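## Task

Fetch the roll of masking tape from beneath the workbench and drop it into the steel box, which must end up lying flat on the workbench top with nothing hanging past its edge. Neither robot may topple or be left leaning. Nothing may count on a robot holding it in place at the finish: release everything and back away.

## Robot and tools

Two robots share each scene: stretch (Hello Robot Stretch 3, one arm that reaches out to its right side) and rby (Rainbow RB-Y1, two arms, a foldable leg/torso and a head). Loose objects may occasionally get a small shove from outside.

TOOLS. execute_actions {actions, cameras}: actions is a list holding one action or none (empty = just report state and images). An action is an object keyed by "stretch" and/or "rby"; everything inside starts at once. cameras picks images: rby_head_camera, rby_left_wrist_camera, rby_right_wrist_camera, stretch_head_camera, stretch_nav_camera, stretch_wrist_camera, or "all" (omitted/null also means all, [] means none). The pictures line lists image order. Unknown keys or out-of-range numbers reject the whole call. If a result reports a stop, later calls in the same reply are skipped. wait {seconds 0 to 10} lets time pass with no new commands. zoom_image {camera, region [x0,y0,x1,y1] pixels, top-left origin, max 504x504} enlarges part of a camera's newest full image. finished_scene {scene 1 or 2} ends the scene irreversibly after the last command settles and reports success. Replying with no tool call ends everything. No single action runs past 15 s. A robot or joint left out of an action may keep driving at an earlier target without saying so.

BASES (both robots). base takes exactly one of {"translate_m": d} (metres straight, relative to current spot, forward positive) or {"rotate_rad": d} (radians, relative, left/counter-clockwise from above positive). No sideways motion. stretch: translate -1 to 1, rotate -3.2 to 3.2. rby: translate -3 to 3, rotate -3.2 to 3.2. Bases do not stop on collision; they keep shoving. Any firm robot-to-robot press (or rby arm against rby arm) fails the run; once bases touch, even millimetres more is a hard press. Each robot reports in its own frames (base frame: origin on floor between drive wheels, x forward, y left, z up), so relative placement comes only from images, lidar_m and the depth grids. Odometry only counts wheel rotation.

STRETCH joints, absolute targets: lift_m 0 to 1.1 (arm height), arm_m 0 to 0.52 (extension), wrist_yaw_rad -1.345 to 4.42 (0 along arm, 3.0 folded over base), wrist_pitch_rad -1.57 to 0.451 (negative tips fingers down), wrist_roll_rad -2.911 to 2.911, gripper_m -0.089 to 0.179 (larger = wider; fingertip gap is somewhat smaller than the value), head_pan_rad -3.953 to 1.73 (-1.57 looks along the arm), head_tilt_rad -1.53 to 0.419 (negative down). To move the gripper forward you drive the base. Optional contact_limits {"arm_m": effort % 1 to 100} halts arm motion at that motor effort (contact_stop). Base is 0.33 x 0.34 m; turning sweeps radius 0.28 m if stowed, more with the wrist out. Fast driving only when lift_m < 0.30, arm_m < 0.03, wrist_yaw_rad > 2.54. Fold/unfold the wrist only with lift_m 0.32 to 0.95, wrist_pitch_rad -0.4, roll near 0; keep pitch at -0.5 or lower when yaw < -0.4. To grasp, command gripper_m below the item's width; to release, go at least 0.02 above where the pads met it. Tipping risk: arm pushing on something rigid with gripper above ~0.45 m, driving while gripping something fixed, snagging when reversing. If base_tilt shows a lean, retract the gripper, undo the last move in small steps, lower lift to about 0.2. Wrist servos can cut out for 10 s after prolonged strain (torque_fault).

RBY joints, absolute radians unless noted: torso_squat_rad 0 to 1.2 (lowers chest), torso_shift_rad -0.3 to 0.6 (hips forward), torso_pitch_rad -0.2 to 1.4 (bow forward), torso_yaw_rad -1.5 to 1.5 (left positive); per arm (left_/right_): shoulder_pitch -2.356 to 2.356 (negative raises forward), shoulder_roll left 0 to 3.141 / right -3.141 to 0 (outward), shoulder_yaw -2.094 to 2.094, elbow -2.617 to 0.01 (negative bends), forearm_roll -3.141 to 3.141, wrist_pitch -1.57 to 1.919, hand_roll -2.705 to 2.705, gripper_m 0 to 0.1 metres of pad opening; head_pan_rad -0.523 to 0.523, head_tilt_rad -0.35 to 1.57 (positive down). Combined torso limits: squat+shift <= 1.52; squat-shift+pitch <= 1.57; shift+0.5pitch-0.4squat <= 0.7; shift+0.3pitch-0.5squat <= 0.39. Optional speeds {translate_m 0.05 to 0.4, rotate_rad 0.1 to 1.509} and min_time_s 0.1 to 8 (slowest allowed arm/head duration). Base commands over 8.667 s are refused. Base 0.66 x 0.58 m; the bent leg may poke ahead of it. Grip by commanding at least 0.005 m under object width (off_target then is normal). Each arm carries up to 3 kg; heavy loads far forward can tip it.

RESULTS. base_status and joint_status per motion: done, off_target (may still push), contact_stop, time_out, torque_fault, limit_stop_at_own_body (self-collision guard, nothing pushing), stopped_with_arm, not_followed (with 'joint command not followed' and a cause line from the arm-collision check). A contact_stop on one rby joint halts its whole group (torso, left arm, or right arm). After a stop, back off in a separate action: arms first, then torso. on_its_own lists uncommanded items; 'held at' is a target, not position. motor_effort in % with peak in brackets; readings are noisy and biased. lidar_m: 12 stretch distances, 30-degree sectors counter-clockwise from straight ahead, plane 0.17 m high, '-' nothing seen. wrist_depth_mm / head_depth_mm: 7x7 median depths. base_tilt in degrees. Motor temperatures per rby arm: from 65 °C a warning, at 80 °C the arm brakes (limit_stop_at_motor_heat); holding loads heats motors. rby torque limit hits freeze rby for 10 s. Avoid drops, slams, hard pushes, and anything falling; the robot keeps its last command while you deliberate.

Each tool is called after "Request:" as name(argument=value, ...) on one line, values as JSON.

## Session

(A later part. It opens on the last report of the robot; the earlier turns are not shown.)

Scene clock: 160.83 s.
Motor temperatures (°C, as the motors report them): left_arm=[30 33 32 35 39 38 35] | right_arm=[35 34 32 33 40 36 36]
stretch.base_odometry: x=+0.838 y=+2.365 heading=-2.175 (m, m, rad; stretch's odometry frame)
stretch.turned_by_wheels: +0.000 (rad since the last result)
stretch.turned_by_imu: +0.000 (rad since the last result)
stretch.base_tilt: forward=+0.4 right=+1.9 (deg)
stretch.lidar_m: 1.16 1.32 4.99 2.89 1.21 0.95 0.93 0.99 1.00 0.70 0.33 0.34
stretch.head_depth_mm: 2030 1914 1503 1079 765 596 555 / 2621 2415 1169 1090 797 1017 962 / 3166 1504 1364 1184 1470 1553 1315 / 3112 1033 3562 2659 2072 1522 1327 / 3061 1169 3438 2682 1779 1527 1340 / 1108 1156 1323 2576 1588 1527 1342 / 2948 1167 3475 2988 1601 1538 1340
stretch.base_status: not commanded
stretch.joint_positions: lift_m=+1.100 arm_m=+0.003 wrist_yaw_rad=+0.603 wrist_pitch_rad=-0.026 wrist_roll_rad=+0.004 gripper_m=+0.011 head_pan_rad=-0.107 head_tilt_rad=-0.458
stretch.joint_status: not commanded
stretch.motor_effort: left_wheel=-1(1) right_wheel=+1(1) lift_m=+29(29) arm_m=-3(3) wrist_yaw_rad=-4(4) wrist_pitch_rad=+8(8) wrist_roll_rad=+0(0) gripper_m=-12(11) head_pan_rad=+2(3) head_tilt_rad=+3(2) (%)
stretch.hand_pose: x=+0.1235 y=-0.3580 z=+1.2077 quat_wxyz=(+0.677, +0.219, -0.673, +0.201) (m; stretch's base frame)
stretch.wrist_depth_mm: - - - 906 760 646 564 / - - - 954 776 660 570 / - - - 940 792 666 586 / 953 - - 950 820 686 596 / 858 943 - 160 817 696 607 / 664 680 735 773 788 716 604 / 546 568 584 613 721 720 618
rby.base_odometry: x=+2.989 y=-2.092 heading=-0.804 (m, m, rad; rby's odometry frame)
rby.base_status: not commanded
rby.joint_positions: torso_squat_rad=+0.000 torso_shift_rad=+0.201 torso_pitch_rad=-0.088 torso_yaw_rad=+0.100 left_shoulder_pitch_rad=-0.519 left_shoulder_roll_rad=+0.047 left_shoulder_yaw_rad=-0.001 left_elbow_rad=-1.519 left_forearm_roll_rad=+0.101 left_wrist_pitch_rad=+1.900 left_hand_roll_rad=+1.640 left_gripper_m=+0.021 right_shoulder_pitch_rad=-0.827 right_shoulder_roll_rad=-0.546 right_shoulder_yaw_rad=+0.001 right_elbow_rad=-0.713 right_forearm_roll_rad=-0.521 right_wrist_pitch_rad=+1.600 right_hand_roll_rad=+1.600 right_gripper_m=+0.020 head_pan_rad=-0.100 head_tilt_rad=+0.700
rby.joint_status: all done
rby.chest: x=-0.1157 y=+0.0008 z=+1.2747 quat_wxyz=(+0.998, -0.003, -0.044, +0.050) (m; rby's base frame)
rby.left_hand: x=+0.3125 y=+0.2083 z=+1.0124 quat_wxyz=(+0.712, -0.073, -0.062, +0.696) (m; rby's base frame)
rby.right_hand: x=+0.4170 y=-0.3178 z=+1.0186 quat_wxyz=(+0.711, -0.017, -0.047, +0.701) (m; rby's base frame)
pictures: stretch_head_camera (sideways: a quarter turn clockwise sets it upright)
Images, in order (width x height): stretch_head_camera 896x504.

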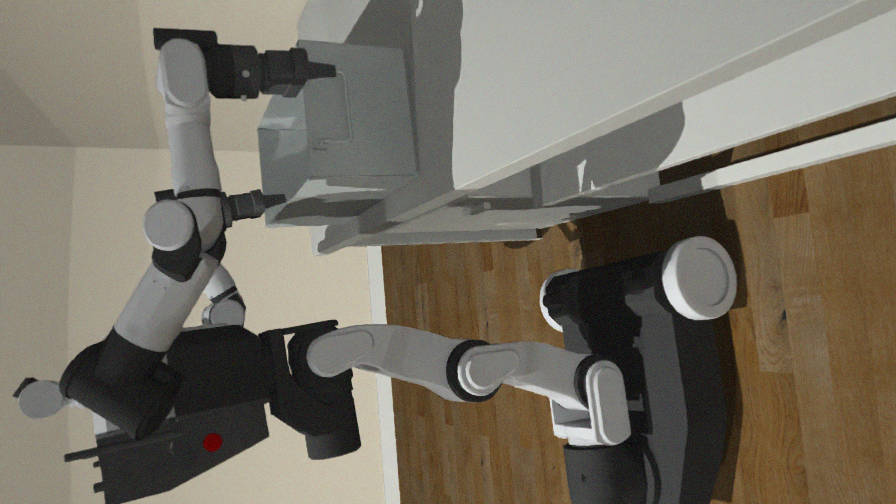

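Shift a bit more (forward and down ~1 cm), release, clear.

Request:
execute_actions(actions=[{"rby":{"joints":{"torso_shift_rad":0.265}}}], cameras=[])

Request:
execute_actions(actions=[{"rby":{"joints":{"left_gripper_m":0.1,"right_gripper_m":0.1}}}], cameras=[])

Request:
execute_actions(actions=[{"rby":{"joints":{"left_shoulder_pitch_rad":-0.85,"right_shoulder_pitch_rad":-1.1}}}], cameras=[])

Request:
execute_actions(actions=[{"rby":{"base":{"translate_m":-1.1},"joints":{"head_tilt_rad":0.5}},"stretch":{"base":{"translate_m":0.4},"joints":{"wrist_yaw_rad":0,"arm_m":0.2,"head_pan_rad":-1.2,"head_tilt_rad":-0.7}}}], cameras=[])

Request:
execute_actions(actions=[{"stretch":{"base":{"translate_m":1.0}},"rby":{"joints":{"torso_shift_rad":0.0,"torso_pitch_rad":0}}}], cameras=["rby_head_camera","stretch_nav_camera","stretch_wrist_camera"])

Scene clock: 170.27 s.
Motor temperatures (°C, as the motors report them): left_arm=[30 33 32 36 39 38 35] | right_arm=[35 34 32 33 40 36 36]
stretch.base_odometry: x=+0.838 y=+2.365 heading=-2.175 (m, m, rad; stretch's odometry frame)
stretch.turned_by_wheels: +0.000 (rad since the last result)
stretch.turned_by_imu: +0.001 (rad since the last result)
stretch.base_tilt: forward=+0.4 right=+1.9 (deg)
stretch.lidar_m: 1.16 1.32 5.02 2.87 1.22 0.96 0.93 0.99 1.00 0.70 0.32 0.34
stretch.head_depth_mm: 2036 1054 1187 1076 766 595 553 / 2662 2539 1192 1082 796 1022 960 / 3134 1530 1432 1189 1467 1560 1325 / 3128 1071 3563 2644 2061 1529 1329 / 3034 1172 1329 1460 1746 1519 1342 / 2980 1155 1325 2869 1582 1525 1344 / 2983 3162 3503 3103 1585 1536 1345
stretch.base_status: not commanded
stretch.joint_positions: lift_m=+1.100 arm_m=+0.003 wrist_yaw_rad=+0.603 wrist_pitch_rad=-0.026 wrist_roll_rad=+0.004 gripper_m=+0.011 head_pan_rad=-0.107 head_tilt_rad=-0.458
stretch.joint_status: not commanded
stretch.motor_effort: left_wheel=-1(1) right_wheel=+1(1) lift_m=+29(29) arm_m=-3(3) wrist_yaw_rad=-4(4) wrist_pitch_rad=+8(8) wrist_roll_rad=+0(0) gripper_m=-12(12) head_pan_rad=+3(2) head_tilt_rad=+3(2) (%)
stretch.hand_pose: x=+0.1235 y=-0.3580 z=+1.2077 quat_wxyz=(+0.677, +0.219, -0.673, +0.201) (m; stretch's base frame)
stretch.wrist_depth_mm: - - - 914 747 637 558 / 845 - - 938 774 658 571 / - - - 961 791 677 588 / 941 - - 958 818 687 589 / 847 935 - 160 802 703 604 / 667 685 735 762 786 708 623 / 552 561 588 619 710 721 622
rby.base_odometry: x=+2.989 y=-2.092 heading=-0.804 (m, m, rad; rby's odometry frame)
rby.base_status: not commanded
rby.joint_positions: torso_squat_rad=+0.000 torso_shift_rad=+0.265 torso_pitch_rad=-0.090 torso_yaw_rad=+0.100 left_shoulder_pitch_rad=-0.525 left_shoulder_roll_rad=+0.048 left_shoulder_yaw_rad=-0.001 left_elbow_rad=-1.523 left_forearm_roll_rad=+0.101 left_wrist_pitch_rad=+1.900 left_hand_roll_rad=+1.640 left_gripper_m=+0.021 right_shoulder_pitch_rad=-0.827 right_shoulder_roll_rad=-0.546 right_shoulder_yaw_rad=+0.001 right_elbow_rad=-0.714 right_forearm_roll_rad=-0.520 right_wrist_pitch_rad=+1.600 right_hand_roll_rad=+1.600 right_gripper_m=+0.020 head_pan_rad=-0.100 head_tilt_rad=+0.700
rby.joint_status: all done
rby.chest: x=-0.0729 y=+0.0006 z=+1.2643 quat_wxyz=(+0.998, -0.003, -0.045, +0.050) (m; rby's base frame)
rby.left_hand: x=+0.3583 y=+0.2078 z=+1.0069 quat_wxyz=(+0.712, -0.077, -0.067, +0.695) (m; rby's base frame)
rby.right_hand: x=+0.4608 y=-0.3183 z=+1.0099 quat_wxyz=(+0.711, -0.019, -0.048, +0.701) (m; rby's base frame)
pictures: none
No camera images: the call's "cameras" was empty. Leave "cameras" out to get every camera's image.

Scene clock: 171.73 s.
Motor temperatures (°C, as the motors report them): left_arm=[30 33 32 35 39 38 35] | right_arm=[35 34 32 33 40 36 36]
stretch.base_odometry: x=+0.838 y=+2.365 heading=-2.175 (m, m, rad; stretch's odometry frame)
stretch.turned_by_wheels: +0.000 (rad since the last result)
stretch.turned_by_imu: +0.000 (rad since the last result)
stretch.base_tilt: forward=+0.4 right=+1.8 (deg)
stretch.lidar_m: 1.16 1.32 5.02 2.88 1.21 0.95 0.93 0.99 1.00 0.70 0.33 0.34
stretch.head_depth_mm: 2016 1048 1181 1080 765 595 555 / 2642 2524 1188 1085 796 1015 965 / 3141 1535 1451 1195 1479 1552 1321 / 3141 1056 3524 2636 2048 1520 1323 / 3028 1181 1335 1473 1736 1524 1332 / 2949 1152 1315 2866 1582 1522 1342 / 2965 3186 3485 3044 1592 1546 1342
stretch.base_status: not commanded
stretch.joint_positions: lift_m=+1.100 arm_m=+0.003 wrist_yaw_rad=+0.603 wrist_pitch_rad=-0.026 wrist_roll_rad=+0.004 gripper_m=+0.011 head_pan_rad=-0.107 head_tilt_rad=-0.458
stretch.joint_status: not commanded
stretch.motor_effort: left_wheel=-2(2) right_wheel=+1(1) lift_m=+29(29) arm_m=-3(3) wrist_yaw_rad=-4(4) wrist_pitch_rad=+8(8) wrist_roll_rad=+0(1) gripper_m=-12(12) head_pan_rad=+3(2) head_tilt_rad=+2(1) (%)
stretch.hand_pose: x=+0.1235 y=-0.3580 z=+1.2077 quat_wxyz=(+0.677, +0.219, -0.673, +0.201) (m; stretch's base frame)
stretch.wrist_depth_mm: - - - 911 748 635 557 / 837 - - 930 776 654 568 / - - - 963 783 667 583 / 914 - - 945 807 683 585 / 857 946 - 160 791 696 597 / 671 688 732 746 779 708 613 / 546 567 591 617 710 715 627
rby.base_odometry: x=+2.989 y=-2.092 heading=-0.804 (m, m, rad; rby's odometry frame)
rby.base_status: not commanded
rby.joint_positions: torso_squat_rad=+0.000 torso_shift_rad=+0.265 torso_pitch_rad=-0.091 torso_yaw_rad=+0.100 left_shoulder_pitch_rad=-0.524 left_shoulder_roll_rad=+0.049 left_shoulder_yaw_rad=-0.001 left_elbow_rad=-1.522 left_forearm_roll_rad=+0.101 left_wrist_pitch_rad=+1.900 left_hand_roll_rad=+1.640 left_gripper_m=+0.100 right_shoulder_pitch_rad=-0.830 right_shoulder_roll_rad=-0.550 right_shoulder_yaw_rad=+0.000 right_elbow_rad=-0.715 right_forearm_roll_rad=-0.520 right_wrist_pitch_rad=+1.600 right_hand_roll_rad=+1.600 right_gripper_m=+0.099 head_pan_rad=-0.100 head_tilt_rad=+0.700
rby.joint_status: all done
rby.chest: x=-0.0730 y=+0.0006 z=+1.2643 quat_wxyz=(+0.998, -0.003, -0.045, +0.050) (m; rby's base frame)
rby.left_hand: x=+0.3581 y=+0.2084 z=+1.0066 quat_wxyz=(+0.712, -0.076, -0.067, +0.695) (m; rby's base frame)
rby.right_hand: x=+0.4619 y=-0.3198 z=+1.0122 quat_wxyz=(+0.711, -0.021, -0.049, +0.701) (m; rby's base frame)
pictures: none
No camera images: the call's "cameras" was empty. Leave "cameras" out to get every camera's image.

Scene clock: 173.17 s.
Motor temperatures (°C, as the motors report them): left_arm=[30 33 32 35 39 38 35] | right_arm=[35 34 32 33 40 36 36]
stretch.base_odometry: x=+0.838 y=+2.365 heading=-2.175 (m, m, rad; stretch's odometry frame)
stretch.turned_by_wheels: +0.000 (rad since the last result)
stretch.turned_by_imu: +0.000 (rad since the last result)
stretch.base_tilt: forward=+0.4 right=+1.8 (deg)
stretch.lidar_m: 1.16 1.32 5.01 2.89 1.22 0.95 0.93 0.99 1.00 0.70 0.33 0.34
stretch.head_depth_mm: 1820 1102 1343 1079 767 595 555 / 2586 2647 1194 1087 798 1028 964 / 3126 1459 1449 1187 1468 1561 1326 / 3074 1448 3523 2650 2066 1528 1332 / 2980 1180 1329 1462 1746 1531 1331 / 1176 1159 1327 2869 1579 1535 1334 / 2971 3208 3512 3080 1594 1544 1343
stretch.base_status: not commanded
stretch.joint_positions: lift_m=+1.100 arm_m=+0.003 wrist_yaw_rad=+0.603 wrist_pitch_rad=-0.026 wrist_roll_rad=+0.004 gripper_m=+0.011 head_pan_rad=-0.107 head_tilt_rad=-0.458
stretch.joint_status: not commanded
stretch.motor_effort: left_wheel=-2(1) right_wheel=+1(1) lift_m=+29(29) arm_m=-3(3) wrist_yaw_rad=-5(4) wrist_pitch_rad=+8(8) wrist_roll_rad=+0(0) gripper_m=-12(10) head_pan_rad=+2(2) head_tilt_rad=+2(2) (%)
stretch.hand_pose: x=+0.1235 y=-0.3580 z=+1.2077 quat_wxyz=(+0.677, +0.219, -0.673, +0.201) (m; stretch's base frame)
stretch.wrist_depth_mm: 878 - - 917 749 644 561 / - - - 936 767 667 567 / - - - 969 786 674 578 / 942 - - 950 821 683 587 / 852 933 - 160 796 698 616 / 658 690 733 750 793 716 610 / 552 566 590 622 713 725 628
rby.base_odometry: x=+2.989 y=-2.092 heading=-0.804 (m, m, rad; rby's odometry frame)
rby.base_status: not commanded
rby.joint_positions: torso_squat_rad=+0.000 torso_shift_rad=+0.265 torso_pitch_rad=-0.090 torso_yaw_rad=+0.100 left_shoulder_pitch_rad=-0.850 left_shoulder_roll_rad=+0.050 left_shoulder_yaw_rad=+0.000 left_elbow_rad=-1.520 left_forearm_roll_rad=+0.100 left_wrist_pitch_rad=+1.900 left_hand_roll_rad=+1.640 left_gripper_m=+0.100 right_shoulder_pitch_rad=-1.100 right_shoulder_roll_rad=-0.550 right_shoulder_yaw_rad=+0.000 right_elbow_rad=-0.715 right_forearm_roll_rad=-0.520 right_wrist_pitch_rad=+1.600 right_hand_roll_rad=+1.600 right_gripper_m=+0.099 head_pan_rad=-0.100 head_tilt_rad=+0.700
rby.joint_status: all done
rby.chest: x=-0.0726 y=+0.0008 z=+1.2643 quat_wxyz=(+0.998, -0.003, -0.045, +0.050) (m; rby's base frame)
rby.left_hand: x=+0.4347 y=+0.1659 z=+1.1578 quat_wxyz=(+0.731, -0.169, -0.183, +0.635) (m; rby's base frame)
rby.right_hand: x=+0.5363 y=-0.2621 z=+1.1528 quat_wxyz=(+0.666, -0.101, -0.145, +0.725) (m; rby's base frame)
pictures: none
No camera images: the call's "cameras" was empty. Leave "cameras" out to get every camera's image.

Scene clock: 178.57 s.
Motor temperatures (°C, as the motors report them): left_arm=[30 33 32 35 39 38 35] | right_arm=[35 33 32 33 40 36 36]
stretch.base_odometry: x=+0.611 y=+2.035 heading=-2.175 (m, m, rad; stretch's odometry frame)
stretch.turned_by_wheels: +0.000 (rad since the last result)
stretch.turned_by_imu: -0.001 (rad since the last result)
stretch.base_tilt: forward=+0.5 right=+1.8 (deg)
stretch.lidar_m: 1.50 1.30 1.20 4.16 1.73 1.33 1.33 1.34 0.28 0.79 1.00 1.03
stretch.head_depth_mm: 791 891 944 741 594 496 427 / 827 916 986 743 595 497 445 / 856 959 988 745 596 498 457 / 883 995 990 745 598 499 757 / 921 1039 994 749 598 500 786 / 952 1079 1000 752 601 513 822 / 996 1135 1006 754 603 530 1089
stretch.base_status: done
stretch.joint_positions: lift_m=+1.100 arm_m=+0.200 wrist_yaw_rad=+0.002 wrist_pitch_rad=-0.026 wrist_roll_rad=+0.004 gripper_m=+0.011 head_pan_rad=-1.193 head_tilt_rad=-0.691
stretch.joint_status: all done
stretch.motor_effort: left_wheel=-2(2) right_wheel=+1(6) lift_m=+29(29) arm_m=+3(4) wrist_yaw_rad=-2(4) wrist_pitch_rad=+8(8) wrist_roll_rad=+0(0) gripper_m=-11(12) head_pan_rad=-3(38) head_tilt_rad=-4(16) (%)
stretch.hand_pose: x=-0.0210 y=-0.6001 z=+1.2077 quat_wxyz=(+0.706, +0.010, -0.708, -0.009) (m; stretch's base frame)
stretch.wrist_depth_mm: 549 543 531 524 512 507 497 / 579 562 552 545 540 520 516 / 604 589 585 569 553 555 537 / 624 615 591 584 580 578 563 / 657 645 - 160 598 604 583 / 658 678 665 660 641 637 619 / 547 565 588 612 669 661 643
rby.base_odometry: x=+2.226 y=-1.300 heading=-0.805 (m, m, rad; rby's odometry frame)
rby.base_status: done
rby.joint_positions: torso_squat_rad=+0.000 torso_shift_rad=+0.265 torso_pitch_rad=-0.090 torso_yaw_rad=+0.100 left_shoulder_pitch_rad=-0.850 left_shoulder_roll_rad=+0.050 left_shoulder_yaw_rad=+0.000 left_elbow_rad=-1.520 left_forearm_roll_rad=+0.100 left_wrist_pitch_rad=+1.900 left_hand_roll_rad=+1.640 left_gripper_m=+0.100 right_shoulder_pitch_rad=-1.100 right_shoulder_roll_rad=-0.550 right_shoulder_yaw_rad=+0.000 right_elbow_rad=-0.715 right_forearm_roll_rad=-0.520 right_wrist_pitch_rad=+1.600 right_hand_roll_rad=+1.600 right_gripper_m=+0.099 head_pan_rad=-0.100 head_tilt_rad=+0.500
rby.joint_status: all done
rby.chest: x=-0.0726 y=+0.0008 z=+1.2643 quat_wxyz=(+0.998, -0.003, -0.045, +0.050) (m; rby's base frame)
rby.left_hand: x=+0.4346 y=+0.1659 z=+1.1577 quat_wxyz=(+0.731, -0.169, -0.183, +0.635) (m; rby's base frame)
rby.right_hand: x=+0.5363 y=-0.2621 z=+1.1528 quat_wxyz=(+0.666, -0.101, -0.145, +0.725) (m; rby's base frame)
pictures: none
No camera images: the call's "cameras" was empty. Leave "cameras" out to get every camera's image.

Scene clock: 190.07 s.
Motor temperatures (°C, as the motors report them): left_arm=[30 33 32 35 39 38 35] | right_arm=[35 33 32 33 40 36 36]
stretch.base_odometry: x=+0.043 y=+1.212 heading=-2.175 (m, m, rad; stretch's odometry frame)
stretch.turned_by_wheels: +0.000 (rad since the last result)
stretch.turned_by_imu: -0.003 (rad since the last result)
stretch.base_tilt: forward=+0.4 right=+1.9 (deg)
stretch.lidar_m: 2.33 2.47 0.95 0.92 3.12 2.35 1.16 1.18 1.03 0.35 0.37 0.53
stretch.head_depth_mm: 842 950 636 658 469 496 754 / 878 979 657 458 494 497 737 / 913 1021 676 470 522 511 754 / 943 1063 699 485 551 532 831 / 980 1111 660 500 567 718 928 / 1019 1150 1000 678 592 756 1054 / 1061 1200 1292 756 602 825 1129
stretch.base_status: done
stretch.joint_positions: lift_m=+1.100 arm_m=+0.200 wrist_yaw_rad=+0.002 wrist_pitch_rad=-0.026 wrist_roll_rad=+0.004 gripper_m=+0.011 head_pan_rad=-1.193 head_tilt_rad=-0.691
stretch.joint_status: not commanded
stretch.motor_effort: left_wheel=-1(1) right_wheel=+0(5) lift_m=+29(29) arm_m=+4(3) wrist_yaw_rad=-3(3) wrist_pitch_rad=+8(8) wrist_roll_rad=+0(0) gripper_m=-12(11) head_pan_rad=-3(3) head_tilt_rad=-3(3) (%)
stretch.hand_pose: x=-0.0210 y=-0.6001 z=+1.2077 quat_wxyz=(+0.706, +0.010, -0.708, -0.009) (m; stretch's base frame)
stretch.wrist_depth_mm: 610 608 591 583 574 567 553 / 642 623 613 605 599 591 576 / 669 651 635 632 625 610 603 / 698 693 674 653 660 634 629 / 739 719 - 160 678 663 655 / 656 675 730 724 724 703 687 / 546 567 581 614 639 689 711
rby.base_odometry: x=+2.226 y=-1.300 heading=-0.805 (m, m, rad; rby's odometry frame)
rby.base_status: not commanded
rby.joint_positions: torso_squat_rad=+0.000 torso_shift_rad=+0.000 torso_pitch_rad=+0.000 torso_yaw_rad=+0.100 left_shoulder_pitch_rad=-0.850 left_shoulder_roll_rad=+0.050 left_shoulder_yaw_rad=+0.000 left_elbow_rad=-1.520 left_forearm_roll_rad=+0.100 left_wrist_pitch_rad=+1.900 left_hand_roll_rad=+1.640 left_gripper_m=+0.100 right_shoulder_pitch_rad=-1.100 right_shoulder_roll_rad=-0.550 right_shoulder_yaw_rad=+0.000 right_elbow_rad=-0.715 right_forearm_roll_rad=-0.520 right_wrist_pitch_rad=+1.600 right_hand_roll_rad=+1.600 right_gripper_m=+0.099 head_pan_rad=-0.100 head_tilt_rad=+0.500
rby.joint_status: all done
rby.chest: x=-0.2282 y=+0.0008 z=+1.2899 quat_wxyz=(+0.999, -0.001, +0.000, +0.050) (m; rby's base frame)
rby.left_hand: x=+0.2675 y=+0.1659 z=+1.1382 quat_wxyz=(+0.738, -0.140, -0.150, +0.642) (m; rby's base frame)
rby.right_hand: x=+0.3683 y=-0.2622 z=+1.1242 quat_wxyz=(+0.672, -0.069, -0.115, +0.729) (m; rby's base frame)
pictures: rby_head_camera, stretch_nav_camera (sideways: a quarter turn counterclockwise sets it upright), stretch_wrist_camera
Images, in order (width x height): rby_head_camera 896x504, stretch_nav_camera 672x504, stretch_wrist_camera 644x364.

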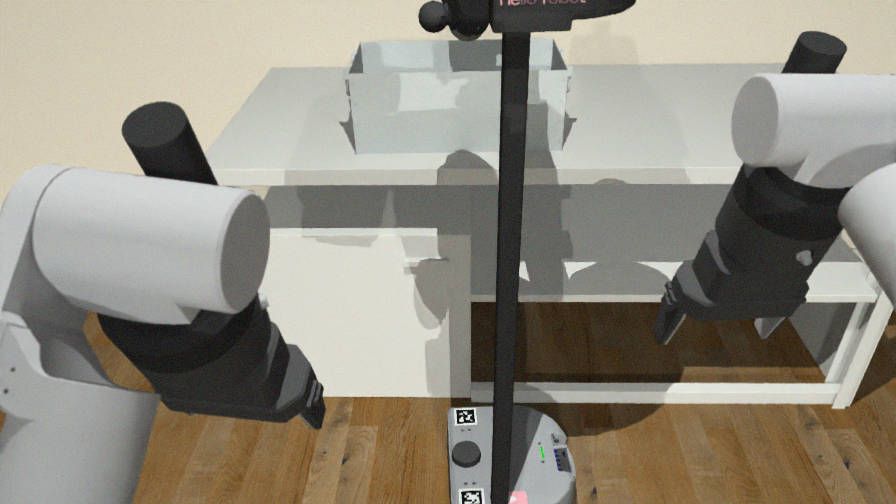

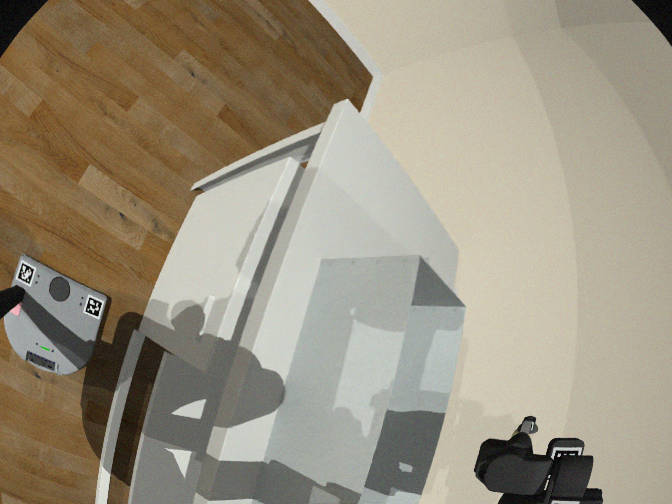

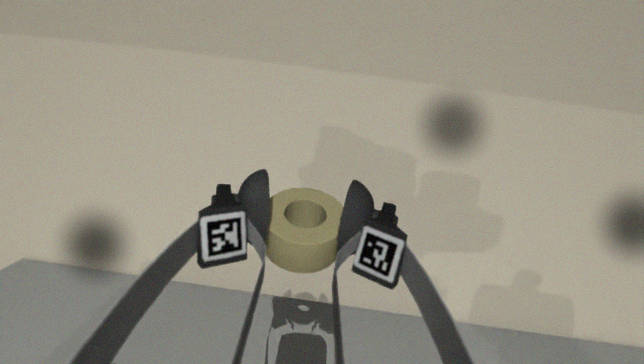

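Request:
execute_actions(actions=[{"stretch":{"joints":{"arm_m":0.27,"wrist_pitch_rad":-0.5}}}], cameras=[])

Request:
execute_actions(actions=[{"stretch":{"joints":{"wrist_pitch_rad":-1.2}}}], cameras=[])

Request:
execute_actions(actions=[{"stretch":{"joints":{"lift_m":1.02}}}], cameras=["stretch_wrist_camera"])

Request:
execute_actions(actions=[{"stretch":{"joints":{"gripper_m":0.1}}}], cameras=[])

Request:
execute_actions(actions=[{"stretch":{"joints":{"lift_m":1.1}}}], cameras=["stretch_wrist_camera"])

Request:
execute_actions(actions=[{"stretch":{"joints":{"wrist_pitch_rad":-0.3}}}], cameras=[])

Request:
execute_actions(actions=[{"stretch":{"joints":{"arm_m":0.0,"wrist_yaw_rad":1.9,"wrist_pitch_rad":0}}}], cameras=["rby_head_camera"])

Scene clock: 206.40 s.
Motor temperatures (°C, as the motors report them): left_arm=[30 33 32 35 38 38 35] | right_arm=[35 33 32 33 40 36 36]
stretch.base_odometry: x=+0.043 y=+1.212 heading=-2.175 (m, m, rad; stretch's odometry frame)
stretch.turned_by_wheels: +0.000 (rad since the last result)
stretch.turned_by_imu: +0.001 (rad since the last result)
stretch.base_tilt: forward=+0.4 right=+1.9 (deg)
stretch.lidar_m: 2.33 2.47 0.96 0.92 3.11 2.36 1.16 1.18 1.03 0.35 0.37 0.53
stretch.head_depth_mm: 851 931 638 659 469 496 753 / 880 981 657 458 494 498 740 / 909 1014 677 471 522 509 750 / 945 1061 700 486 551 532 831 / 980 1103 659 501 567 720 931 / 1019 1148 998 677 591 755 1052 / 1059 1194 1293 751 603 827 1124
stretch.base_status: not commanded
stretch.joint_positions: lift_m=+1.100 arm_m=+0.270 wrist_yaw_rad=+0.002 wrist_pitch_rad=-0.512 wrist_roll_rad=+0.004 gripper_m=+0.011 head_pan_rad=-1.193 head_tilt_rad=-0.691
stretch.joint_status: all done
stretch.motor_effort: left_wheel=-1(1) right_wheel=+0(0) lift_m=+29(29) arm_m=+4(3) wrist_yaw_rad=-3(2) wrist_pitch_rad=+4(8) wrist_roll_rad=+0(0) gripper_m=-12(12) head_pan_rad=-3(2) head_tilt_rad=-4(4) (%)
stretch.hand_pose: x=-0.0211 y=-0.6261 z=+1.0917 quat_wxyz=(+0.683, +0.180, -0.685, -0.179) (m; stretch's base frame)
stretch.wrist_depth_mm: 593 572 557 538 514 501 488 / 656 651 630 598 582 562 539 / 596 621 652 658 651 634 605 / 502 529 562 590 613 640 655 / 242 463 - 160 525 542 566 / 281 270 254 244 244 472 487 / 342 347 329 310 292 270 247
rby.base_odometry: x=+2.226 y=-1.300 heading=-0.805 (m, m, rad; rby's odometry frame)
rby.base_status: not commanded
rby.joint_positions: torso_squat_rad=+0.000 torso_shift_rad=+0.000 torso_pitch_rad=+0.000 torso_yaw_rad=+0.100 left_shoulder_pitch_rad=-0.850 left_shoulder_roll_rad=+0.050 left_shoulder_yaw_rad=+0.000 left_elbow_rad=-1.520 left_forearm_roll_rad=+0.100 left_wrist_pitch_rad=+1.900 left_hand_roll_rad=+1.640 left_gripper_m=+0.100 right_shoulder_pitch_rad=-1.100 right_shoulder_roll_rad=-0.550 right_shoulder_yaw_rad=+0.000 right_elbow_rad=-0.715 right_forearm_roll_rad=-0.520 right_wrist_pitch_rad=+1.600 right_hand_roll_rad=+1.600 right_gripper_m=+0.099 head_pan_rad=-0.100 head_tilt_rad=+0.500
rby.joint_status: not commanded
rby.chest: x=-0.2282 y=+0.0008 z=+1.2899 quat_wxyz=(+0.999, -0.001, +0.000, +0.050) (m; rby's base frame)
rby.left_hand: x=+0.2675 y=+0.1659 z=+1.1382 quat_wxyz=(+0.738, -0.140, -0.150, +0.642) (m; rby's base frame)
rby.right_hand: x=+0.3683 y=-0.2622 z=+1.1242 quat_wxyz=(+0.672, -0.069, -0.115, +0.729) (m; rby's base frame)
pictures: none
No camera images: the call's "cameras" was empty. Leave "cameras" out to get every camera's image.

Scene clock: 207.60 s.
Motor temperatures (°C, as the motors report them): left_arm=[30 33 32 35 38 38 35] | right_arm=[35 33 32 33 40 36 36]
stretch.base_odometry: x=+0.043 y=+1.212 heading=-2.175 (m, m, rad; stretch's odometry frame)
stretch.turned_by_wheels: +0.000 (rad since the last result)
stretch.turned_by_imu: +0.000 (rad since the last result)
stretch.base_tilt: forward=+0.3 right=+1.9 (deg)
stretch.lidar_m: 2.33 2.47 0.96 0.92 3.13 2.36 1.16 1.18 1.03 0.35 0.37 0.53
stretch.head_depth_mm: 849 947 635 437 468 495 753 / 877 983 656 450 494 497 742 / 910 1011 676 471 522 510 751 / 944 1052 698 485 551 531 830 / 977 1101 660 501 568 717 929 / 1016 1152 1004 678 592 755 1052 / 1059 1199 1307 752 603 829 1133
stretch.base_status: not commanded
stretch.joint_positions: lift_m=+1.100 arm_m=+0.270 wrist_yaw_rad=+0.002 wrist_pitch_rad=-1.200 wrist_roll_rad=+0.004 gripper_m=+0.011 head_pan_rad=-1.193 head_tilt_rad=-0.691
stretch.joint_status: all done
stretch.motor_effort: left_wheel=-1(1) right_wheel=+0(0) lift_m=+29(29) arm_m=+3(3) wrist_yaw_rad=-2(2) wrist_pitch_rad=+1(4) wrist_roll_rad=+0(0) gripper_m=-10(12) head_pan_rad=-3(3) head_tilt_rad=-4(4) (%)
stretch.hand_pose: x=-0.0215 y=-0.4850 z=+0.9908 quat_wxyz=(+0.583, +0.399, -0.584, -0.400) (m; stretch's base frame)
stretch.wrist_depth_mm: 309 308 285 264 246 231 218 / 335 340 343 346 329 303 265 / 328 334 340 342 351 356 282 / 325 326 331 337 344 349 274 / 319 321 - 160 339 340 268 / 313 316 322 325 332 336 261 / 215 227 249 277 312 326 253
rby.base_odometry: x=+2.226 y=-1.300 heading=-0.805 (m, m, rad; rby's odometry frame)
rby.base_status: not commanded
rby.joint_positions: torso_squat_rad=+0.000 torso_shift_rad=+0.000 torso_pitch_rad=+0.000 torso_yaw_rad=+0.100 left_shoulder_pitch_rad=-0.850 left_shoulder_roll_rad=+0.050 left_shoulder_yaw_rad=+0.000 left_elbow_rad=-1.520 left_forearm_roll_rad=+0.100 left_wrist_pitch_rad=+1.900 left_hand_roll_rad=+1.640 left_gripper_m=+0.100 right_shoulder_pitch_rad=-1.100 right_shoulder_roll_rad=-0.550 right_shoulder_yaw_rad=+0.000 right_elbow_rad=-0.715 right_forearm_roll_rad=-0.520 right_wrist_pitch_rad=+1.600 right_hand_roll_rad=+1.600 right_gripper_m=+0.099 head_pan_rad=-0.100 head_tilt_rad=+0.500
rby.joint_status: not commanded
rby.chest: x=-0.2282 y=+0.0008 z=+1.2899 quat_wxyz=(+0.999, -0.001, +0.000, +0.050) (m; rby's base frame)
rby.left_hand: x=+0.2675 y=+0.1659 z=+1.1382 quat_wxyz=(+0.738, -0.140, -0.150, +0.642) (m; rby's base frame)
rby.right_hand: x=+0.3683 y=-0.2622 z=+1.1242 quat_wxyz=(+0.672, -0.069, -0.115, +0.729) (m; rby's base frame)
pictures: none
No camera images: the call's "cameras" was empty. Leave "cameras" out to get every camera's image.

Scene clock: 209.17 s.
Motor temperatures (°C, as the motors report them): left_arm=[30 33 32 35 38 38 35] | right_arm=[35 33 32 33 40 36 36]
stretch.base_odometry: x=+0.043 y=+1.212 heading=-2.175 (m, m, rad; stretch's odometry frame)
stretch.turned_by_wheels: +0.000 (rad since the last result)
stretch.turned_by_imu: +0.000 (rad since the last result)
stretch.base_tilt: forward=+0.3 right=+1.9 (deg)
stretch.lidar_m: 2.33 2.47 0.95 0.92 3.10 2.35 1.16 1.18 1.03 0.35 0.37 0.53
stretch.head_depth_mm: 848 941 - 425 469 497 756 / 879 982 657 458 495 497 741 / 911 1017 676 470 520 511 751 / 942 1054 698 484 550 531 834 / 981 1101 659 501 566 716 926 / 1012 1148 1000 677 591 755 1051 / 1058 1201 1294 752 603 829 1125
stretch.base_status: not commanded
stretch.joint_positions: lift_m=+1.020 arm_m=+0.270 wrist_yaw_rad=+0.002 wrist_pitch_rad=-1.201 wrist_roll_rad=+0.004 gripper_m=+0.011 head_pan_rad=-1.193 head_tilt_rad=-0.691
stretch.joint_status: all done
stretch.motor_effort: left_wheel=-1(1) right_wheel=+0(0) lift_m=+16(25) arm_m=+2(4) wrist_yaw_rad=-3(3) wrist_pitch_rad=+1(1) wrist_roll_rad=+0(0) gripper_m=-12(11) head_pan_rad=-4(3) head_tilt_rad=-3(4) (%)
stretch.hand_pose: x=-0.0215 y=-0.4847 z=+0.9114 quat_wxyz=(+0.583, +0.399, -0.584, -0.400) (m; stretch's base frame)
stretch.wrist_depth_mm: 259 262 265 266 248 232 217 / 255 257 261 266 271 275 266 / 250 253 258 261 266 270 273 / 247 248 253 257 262 267 266 / 241 245 - 160 257 262 264 / 239 242 245 249 253 257 258 / 213 227 241 245 248 252 253
rby.base_odometry: x=+2.226 y=-1.300 heading=-0.805 (m, m, rad; rby's odometry frame)
rby.base_status: not commanded
rby.joint_positions: torso_squat_rad=+0.000 torso_shift_rad=+0.000 torso_pitch_rad=+0.000 torso_yaw_rad=+0.100 left_shoulder_pitch_rad=-0.850 left_shoulder_roll_rad=+0.050 left_shoulder_yaw_rad=+0.000 left_elbow_rad=-1.520 left_forearm_roll_rad=+0.100 left_wrist_pitch_rad=+1.900 left_hand_roll_rad=+1.640 left_gripper_m=+0.100 right_shoulder_pitch_rad=-1.100 right_shoulder_roll_rad=-0.550 right_shoulder_yaw_rad=+0.000 right_elbow_rad=-0.715 right_forearm_roll_rad=-0.520 right_wrist_pitch_rad=+1.600 right_hand_roll_rad=+1.600 right_gripper_m=+0.099 head_pan_rad=-0.100 head_tilt_rad=+0.500
rby.joint_status: not commanded
rby.chest: x=-0.2282 y=+0.0008 z=+1.2899 quat_wxyz=(+0.999, -0.001, +0.000, +0.050) (m; rby's base frame)
rby.left_hand: x=+0.2675 y=+0.1659 z=+1.1382 quat_wxyz=(+0.738, -0.140, -0.150, +0.642) (m; rby's base frame)
rby.right_hand: x=+0.3683 y=-0.2622 z=+1.1242 quat_wxyz=(+0.672, -0.069, -0.115, +0.729) (m; rby's base frame)
pictures: stretch_wrist_camera
Images, in order (width x height): stretch_wrist_camera 644x364.

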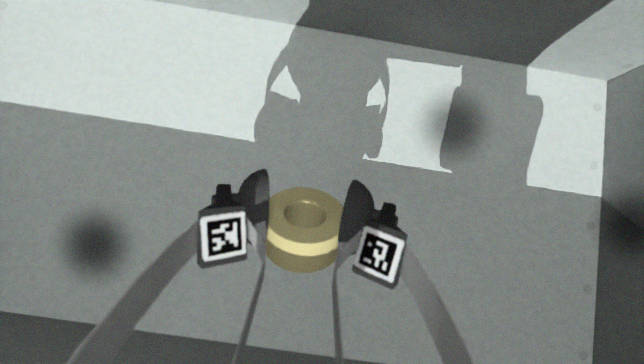

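Scene clock: 210.57 s.
Motor temperatures (°C, as the motors report them): left_arm=[30 33 32 35 38 38 35] | right_arm=[35 33 32 33 40 36 36]
stretch.base_odometry: x=+0.043 y=+1.212 heading=-2.175 (m, m, rad; stretch's odometry frame)
stretch.turned_by_wheels: +0.000 (rad since the last result)
stretch.turned_by_imu: +0.000 (rad since the last result)
stretch.base_tilt: forward=+0.4 right=+1.9 (deg)
stretch.lidar_m: 2.33 2.47 0.96 0.92 3.10 2.35 1.16 1.17 1.03 0.35 0.37 0.53
stretch.head_depth_mm: 852 942 - 424 470 497 754 / 883 977 657 452 495 497 741 / 913 1018 678 471 522 510 753 / 939 1057 699 486 551 532 835 / 979 1103 657 501 567 717 929 / 1011 1154 999 678 591 756 1052 / 1059 1199 1296 753 603 830 1130
stretch.base_status: not commanded
stretch.joint_positions: lift_m=+1.020 arm_m=+0.270 wrist_yaw_rad=+0.002 wrist_pitch_rad=-1.201 wrist_roll_rad=+0.004 gripper_m=+0.100 head_pan_rad=-1.193 head_tilt_rad=-0.691
stretch.joint_status: all done
stretch.motor_effort: left_wheel=-1(1) right_wheel=+0(0) lift_m=+16(16) arm_m=+3(3) wrist_yaw_rad=-3(3) wrist_pitch_rad=+1(1) wrist_roll_rad=+0(0) gripper_m=+0(82) head_pan_rad=-2(2) head_tilt_rad=-3(4) (%)
stretch.hand_pose: x=-0.0215 y=-0.4847 z=+0.9114 quat_wxyz=(+0.583, +0.399, -0.584, -0.400) (m; stretch's base frame)
stretch.wrist_depth_mm: 258 263 265 264 247 232 217 / 253 257 263 267 271 275 267 / 250 253 258 263 267 271 273 / 245 250 253 257 262 265 268 / 241 245 248 254 257 261 263 / 238 241 246 248 253 258 258 / 205 229 241 246 249 252 253
rby.base_odometry: x=+2.226 y=-1.300 heading=-0.805 (m, m, rad; rby's odometry frame)
rby.base_status: not commanded
rby.joint_positions: torso_squat_rad=+0.000 torso_shift_rad=+0.000 torso_pitch_rad=+0.000 torso_yaw_rad=+0.100 left_shoulder_pitch_rad=-0.850 left_shoulder_roll_rad=+0.050 left_shoulder_yaw_rad=+0.000 left_elbow_rad=-1.520 left_forearm_roll_rad=+0.100 left_wrist_pitch_rad=+1.900 left_hand_roll_rad=+1.640 left_gripper_m=+0.100 right_shoulder_pitch_rad=-1.100 right_shoulder_roll_rad=-0.550 right_shoulder_yaw_rad=+0.000 right_elbow_rad=-0.715 right_forearm_roll_rad=-0.520 right_wrist_pitch_rad=+1.600 right_hand_roll_rad=+1.600 right_gripper_m=+0.099 head_pan_rad=-0.100 head_tilt_rad=+0.500
rby.joint_status: not commanded
rby.chest: x=-0.2282 y=+0.0008 z=+1.2899 quat_wxyz=(+0.999, -0.001, +0.000, +0.050) (m; rby's base frame)
rby.left_hand: x=+0.2675 y=+0.1659 z=+1.1382 quat_wxyz=(+0.738, -0.140, -0.150, +0.642) (m; rby's base frame)
rby.right_hand: x=+0.3683 y=-0.2622 z=+1.1242 quat_wxyz=(+0.672, -0.069, -0.115, +0.729) (m; rby's base frame)
pictures: none
No camera images: the call's "cameras" was empty. Leave "cameras" out to get every camera's image.

Scene clock: 212.13 s.
Motor temperatures (°C, as the motors report them): left_arm=[30 33 32 35 38 38 35] | right_arm=[35 33 32 33 40 36 36]
stretch.base_odometry: x=+0.043 y=+1.212 heading=-2.175 (m, m, rad; stretch's odometry frame)
stretch.turned_by_wheels: +0.000 (rad since the last result)
stretch.turned_by_imu: +0.000 (rad since the last result)
stretch.base_tilt: forward=+0.4 right=+1.9 (deg)
stretch.lidar_m: 2.33 2.47 0.95 0.92 3.12 2.36 1.16 1.18 1.03 0.35 0.37 0.53
stretch.head_depth_mm: 851 945 637 659 470 495 755 / 881 975 655 446 496 497 737 / 914 1015 674 470 522 510 753 / 940 1056 698 486 550 532 835 / 976 1100 658 501 568 716 929 / 1018 1150 1002 678 592 755 1054 / 1053 1206 1299 753 603 829 1124
stretch.base_status: not commanded
stretch.joint_positions: lift_m=+1.100 arm_m=+0.270 wrist_yaw_rad=+0.002 wrist_pitch_rad=-1.201 wrist_roll_rad=+0.004 gripper_m=+0.100 head_pan_rad=-1.193 head_tilt_rad=-0.691
stretch.joint_status: all done
stretch.motor_effort: left_wheel=-1(1) right_wheel=+0(0) lift_m=+29(32) arm_m=+3(3) wrist_yaw_rad=-3(2) wrist_pitch_rad=+1(1) wrist_roll_rad=+0(0) gripper_m=+0(1) head_pan_rad=-3(3) head_tilt_rad=-3(3) (%)
stretch.hand_pose: x=-0.0215 y=-0.4847 z=+0.9907 quat_wxyz=(+0.583, +0.399, -0.584, -0.400) (m; stretch's base frame)
stretch.wrist_depth_mm: 309 307 286 266 247 231 217 / 331 339 344 346 331 304 267 / 328 335 344 344 351 358 284 / 323 328 335 338 345 350 275 / 319 322 330 331 337 343 267 / 312 315 322 327 331 336 261 / 205 229 247 280 315 318 252
rby.base_odometry: x=+2.226 y=-1.300 heading=-0.805 (m, m, rad; rby's odometry frame)
rby.base_status: not commanded
rby.joint_positions: torso_squat_rad=+0.000 torso_shift_rad=+0.000 torso_pitch_rad=+0.000 torso_yaw_rad=+0.100 left_shoulder_pitch_rad=-0.850 left_shoulder_roll_rad=+0.050 left_shoulder_yaw_rad=+0.000 left_elbow_rad=-1.520 left_forearm_roll_rad=+0.100 left_wrist_pitch_rad=+1.900 left_hand_roll_rad=+1.640 left_gripper_m=+0.100 right_shoulder_pitch_rad=-1.100 right_shoulder_roll_rad=-0.550 right_shoulder_yaw_rad=+0.000 right_elbow_rad=-0.715 right_forearm_roll_rad=-0.520 right_wrist_pitch_rad=+1.600 right_hand_roll_rad=+1.600 right_gripper_m=+0.099 head_pan_rad=-0.100 head_tilt_rad=+0.500
rby.joint_status: not commanded
rby.chest: x=-0.2282 y=+0.0008 z=+1.2899 quat_wxyz=(+0.999, -0.001, +0.000, +0.050) (m; rby's base frame)
rby.left_hand: x=+0.2675 y=+0.1659 z=+1.1382 quat_wxyz=(+0.738, -0.140, -0.150, +0.642) (m; rby's base frame)
rby.right_hand: x=+0.3683 y=-0.2622 z=+1.1242 quat_wxyz=(+0.672, -0.069, -0.115, +0.729) (m; rby's base frame)
pictures: stretch_wrist_camera
Images, in order (width x height): stretch_wrist_camera 644x364.

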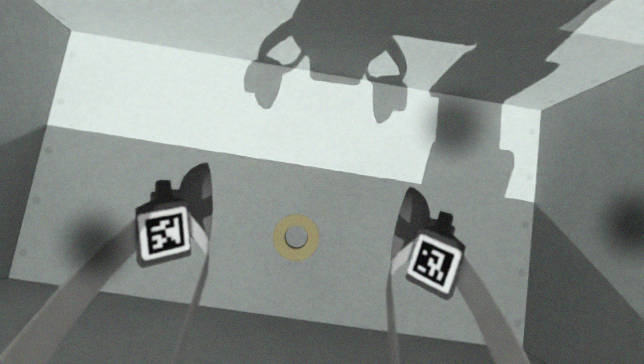

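Scene clock: 213.43 s.
Motor temperatures (°C, as the motors report them): left_arm=[30 33 32 35 38 38 35] | right_arm=[35 33 32 33 40 36 36]
stretch.base_odometry: x=+0.043 y=+1.212 heading=-2.175 (m, m, rad; stretch's odometry frame)
stretch.turned_by_wheels: +0.000 (rad since the last result)
stretch.turned_by_imu: +0.000 (rad since the last result)
stretch.base_tilt: forward=+0.4 right=+1.9 (deg)
stretch.lidar_m: 2.33 2.47 0.95 0.92 3.12 2.36 1.16 1.18 1.03 0.35 0.37 0.53
stretch.head_depth_mm: 853 963 637 660 469 495 753 / 880 980 657 459 493 498 740 / 910 1011 676 471 521 510 752 / 946 1058 701 485 549 532 833 / 978 1105 660 502 568 718 931 / 1015 1146 1001 680 593 758 1056 / 1057 1199 1300 754 603 830 1134
stretch.base_status: not commanded
stretch.joint_positions: lift_m=+1.100 arm_m=+0.270 wrist_yaw_rad=+0.002 wrist_pitch_rad=-0.324 wrist_roll_rad=+0.004 gripper_m=+0.100 head_pan_rad=-1.193 head_tilt_rad=-0.691
stretch.joint_status: all done
stretch.motor_effort: left_wheel=-1(1) right_wheel=+0(0) lift_m=+29(29) arm_m=+3(4) wrist_yaw_rad=-2(2) wrist_pitch_rad=+7(7) wrist_roll_rad=+0(0) gripper_m=+0(1) head_pan_rad=-3(3) head_tilt_rad=-4(4) (%)
stretch.hand_pose: x=-0.0211 y=-0.6498 z=+1.1340 quat_wxyz=(+0.697, +0.115, -0.699, -0.114) (m; stretch's base frame)
stretch.wrist_depth_mm: 552 537 524 503 500 487 475 / 601 583 573 553 543 532 516 / 655 643 622 606 588 574 558 / 653 679 671 675 648 635 607 / 544 578 592 625 660 674 670 / 465 477 503 523 527 582 595 / 233 232 430 447 462 484 499
rby.base_odometry: x=+2.226 y=-1.300 heading=-0.805 (m, m, rad; rby's odometry frame)
rby.base_status: not commanded
rby.joint_positions: torso_squat_rad=+0.000 torso_shift_rad=+0.000 torso_pitch_rad=+0.000 torso_yaw_rad=+0.100 left_shoulder_pitch_rad=-0.850 left_shoulder_roll_rad=+0.050 left_shoulder_yaw_rad=+0.000 left_elbow_rad=-1.520 left_forearm_roll_rad=+0.100 left_wrist_pitch_rad=+1.900 left_hand_roll_rad=+1.640 left_gripper_m=+0.100 right_shoulder_pitch_rad=-1.100 right_shoulder_roll_rad=-0.550 right_shoulder_yaw_rad=+0.000 right_elbow_rad=-0.715 right_forearm_roll_rad=-0.520 right_wrist_pitch_rad=+1.600 right_hand_roll_rad=+1.600 right_gripper_m=+0.099 head_pan_rad=-0.100 head_tilt_rad=+0.500
rby.joint_status: not commanded
rby.chest: x=-0.2282 y=+0.0008 z=+1.2899 quat_wxyz=(+0.999, -0.001, +0.000, +0.050) (m; rby's base frame)
rby.left_hand: x=+0.2675 y=+0.1659 z=+1.1382 quat_wxyz=(+0.738, -0.140, -0.150, +0.642) (m; rby's base frame)
rby.right_hand: x=+0.3683 y=-0.2622 z=+1.1242 quat_wxyz=(+0.672, -0.069, -0.115, +0.729) (m; rby's base frame)
pictures: none
No camera images: the call's "cameras" was empty. Leave "cameras" out to get every camera's image.

Scene clock: 216.63 s.
Motor temperatures (°C, as the motors report them): left_arm=[30 33 32 35 38 38 35] | right_arm=[35 33 32 33 40 36 36]
stretch.base_odometry: x=+0.043 y=+1.212 heading=-2.175 (m, m, rad; stretch's odometry frame)
stretch.turned_by_wheels: +0.000 (rad since the last result)
stretch.turned_by_imu: +0.001 (rad since the last result)
stretch.base_tilt: forward=+0.4 right=+1.9 (deg)
stretch.lidar_m: 2.33 2.47 0.95 0.92 3.12 2.35 1.16 1.18 1.03 0.35 0.37 0.53
stretch.head_depth_mm: 853 933 629 - - 496 753 / 880 979 654 - - 490 741 / 909 1017 658 - - 682 751 / 929 1029 - - - 700 830 / - - - - - - 925 / - - - - - 806 1053 / - - - - - 923 1129
stretch.base_status: not commanded
stretch.joint_positions: lift_m=+1.100 arm_m=+0.003 wrist_yaw_rad=+1.898 wrist_pitch_rad=-0.025 wrist_roll_rad=+0.004 gripper_m=+0.100 head_pan_rad=-1.193 head_tilt_rad=-0.691
stretch.joint_status: all done
joint sent to its limit — the command would take stretch.arm_m past its lower limit, so that joint was sent only as far as its limit.
stretch.motor_effort: left_wheel=-1(1) right_wheel=+0(0) lift_m=+29(29) arm_m=-3(5) wrist_yaw_rad=+3(7) wrist_pitch_rad=+8(9) wrist_roll_rad=+0(0) gripper_m=-1(0) head_pan_rad=-2(3) head_tilt_rad=-4(3) (%)
stretch.hand_pose: x=+0.2207 y=-0.0655 z=+1.2078 quat_wxyz=(+0.419, +0.581, -0.405, +0.568) (m; stretch's base frame)
stretch.wrist_depth_mm: - - - - - - - / - - - - - - - / - - - - - - - / - - - - - - - / - - - - - - - / - - - - - - - / - - - - - - -
rby.base_odometry: x=+2.226 y=-1.300 heading=-0.805 (m, m, rad; rby's odometry frame)
rby.base_status: not commanded
rby.joint_positions: torso_squat_rad=+0.000 torso_shift_rad=+0.000 torso_pitch_rad=+0.000 torso_yaw_rad=+0.100 left_shoulder_pitch_rad=-0.850 left_shoulder_roll_rad=+0.050 left_shoulder_yaw_rad=+0.000 left_elbow_rad=-1.520 left_forearm_roll_rad=+0.100 left_wrist_pitch_rad=+1.900 left_hand_roll_rad=+1.640 left_gripper_m=+0.100 right_shoulder_pitch_rad=-1.100 right_shoulder_roll_rad=-0.550 right_shoulder_yaw_rad=+0.000 right_elbow_rad=-0.715 right_forearm_roll_rad=-0.520 right_wrist_pitch_rad=+1.600 right_hand_roll_rad=+1.600 right_gripper_m=+0.099 head_pan_rad=-0.100 head_tilt_rad=+0.500
rby.joint_status: not commanded
rby.chest: x=-0.2282 y=+0.0008 z=+1.2899 quat_wxyz=(+0.999, -0.001, +0.000, +0.050) (m; rby's base frame)
rby.left_hand: x=+0.2675 y=+0.1659 z=+1.1382 quat_wxyz=(+0.738, -0.140, -0.150, +0.642) (m; rby's base frame)
rby.right_hand: x=+0.3683 y=-0.2622 z=+1.1242 quat_wxyz=(+0.672, -0.069, -0.115, +0.729) (m; rby's base frame)
pictures: rby_head_camera
Images, in order (width x height): rby_head_camera 896x504.

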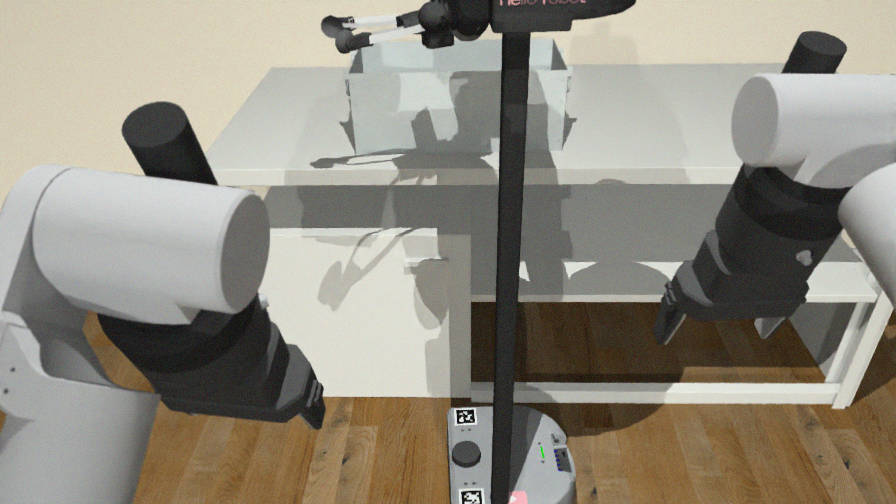

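Request:
finished_scene(scene=2)

The scene is finished: the task was done.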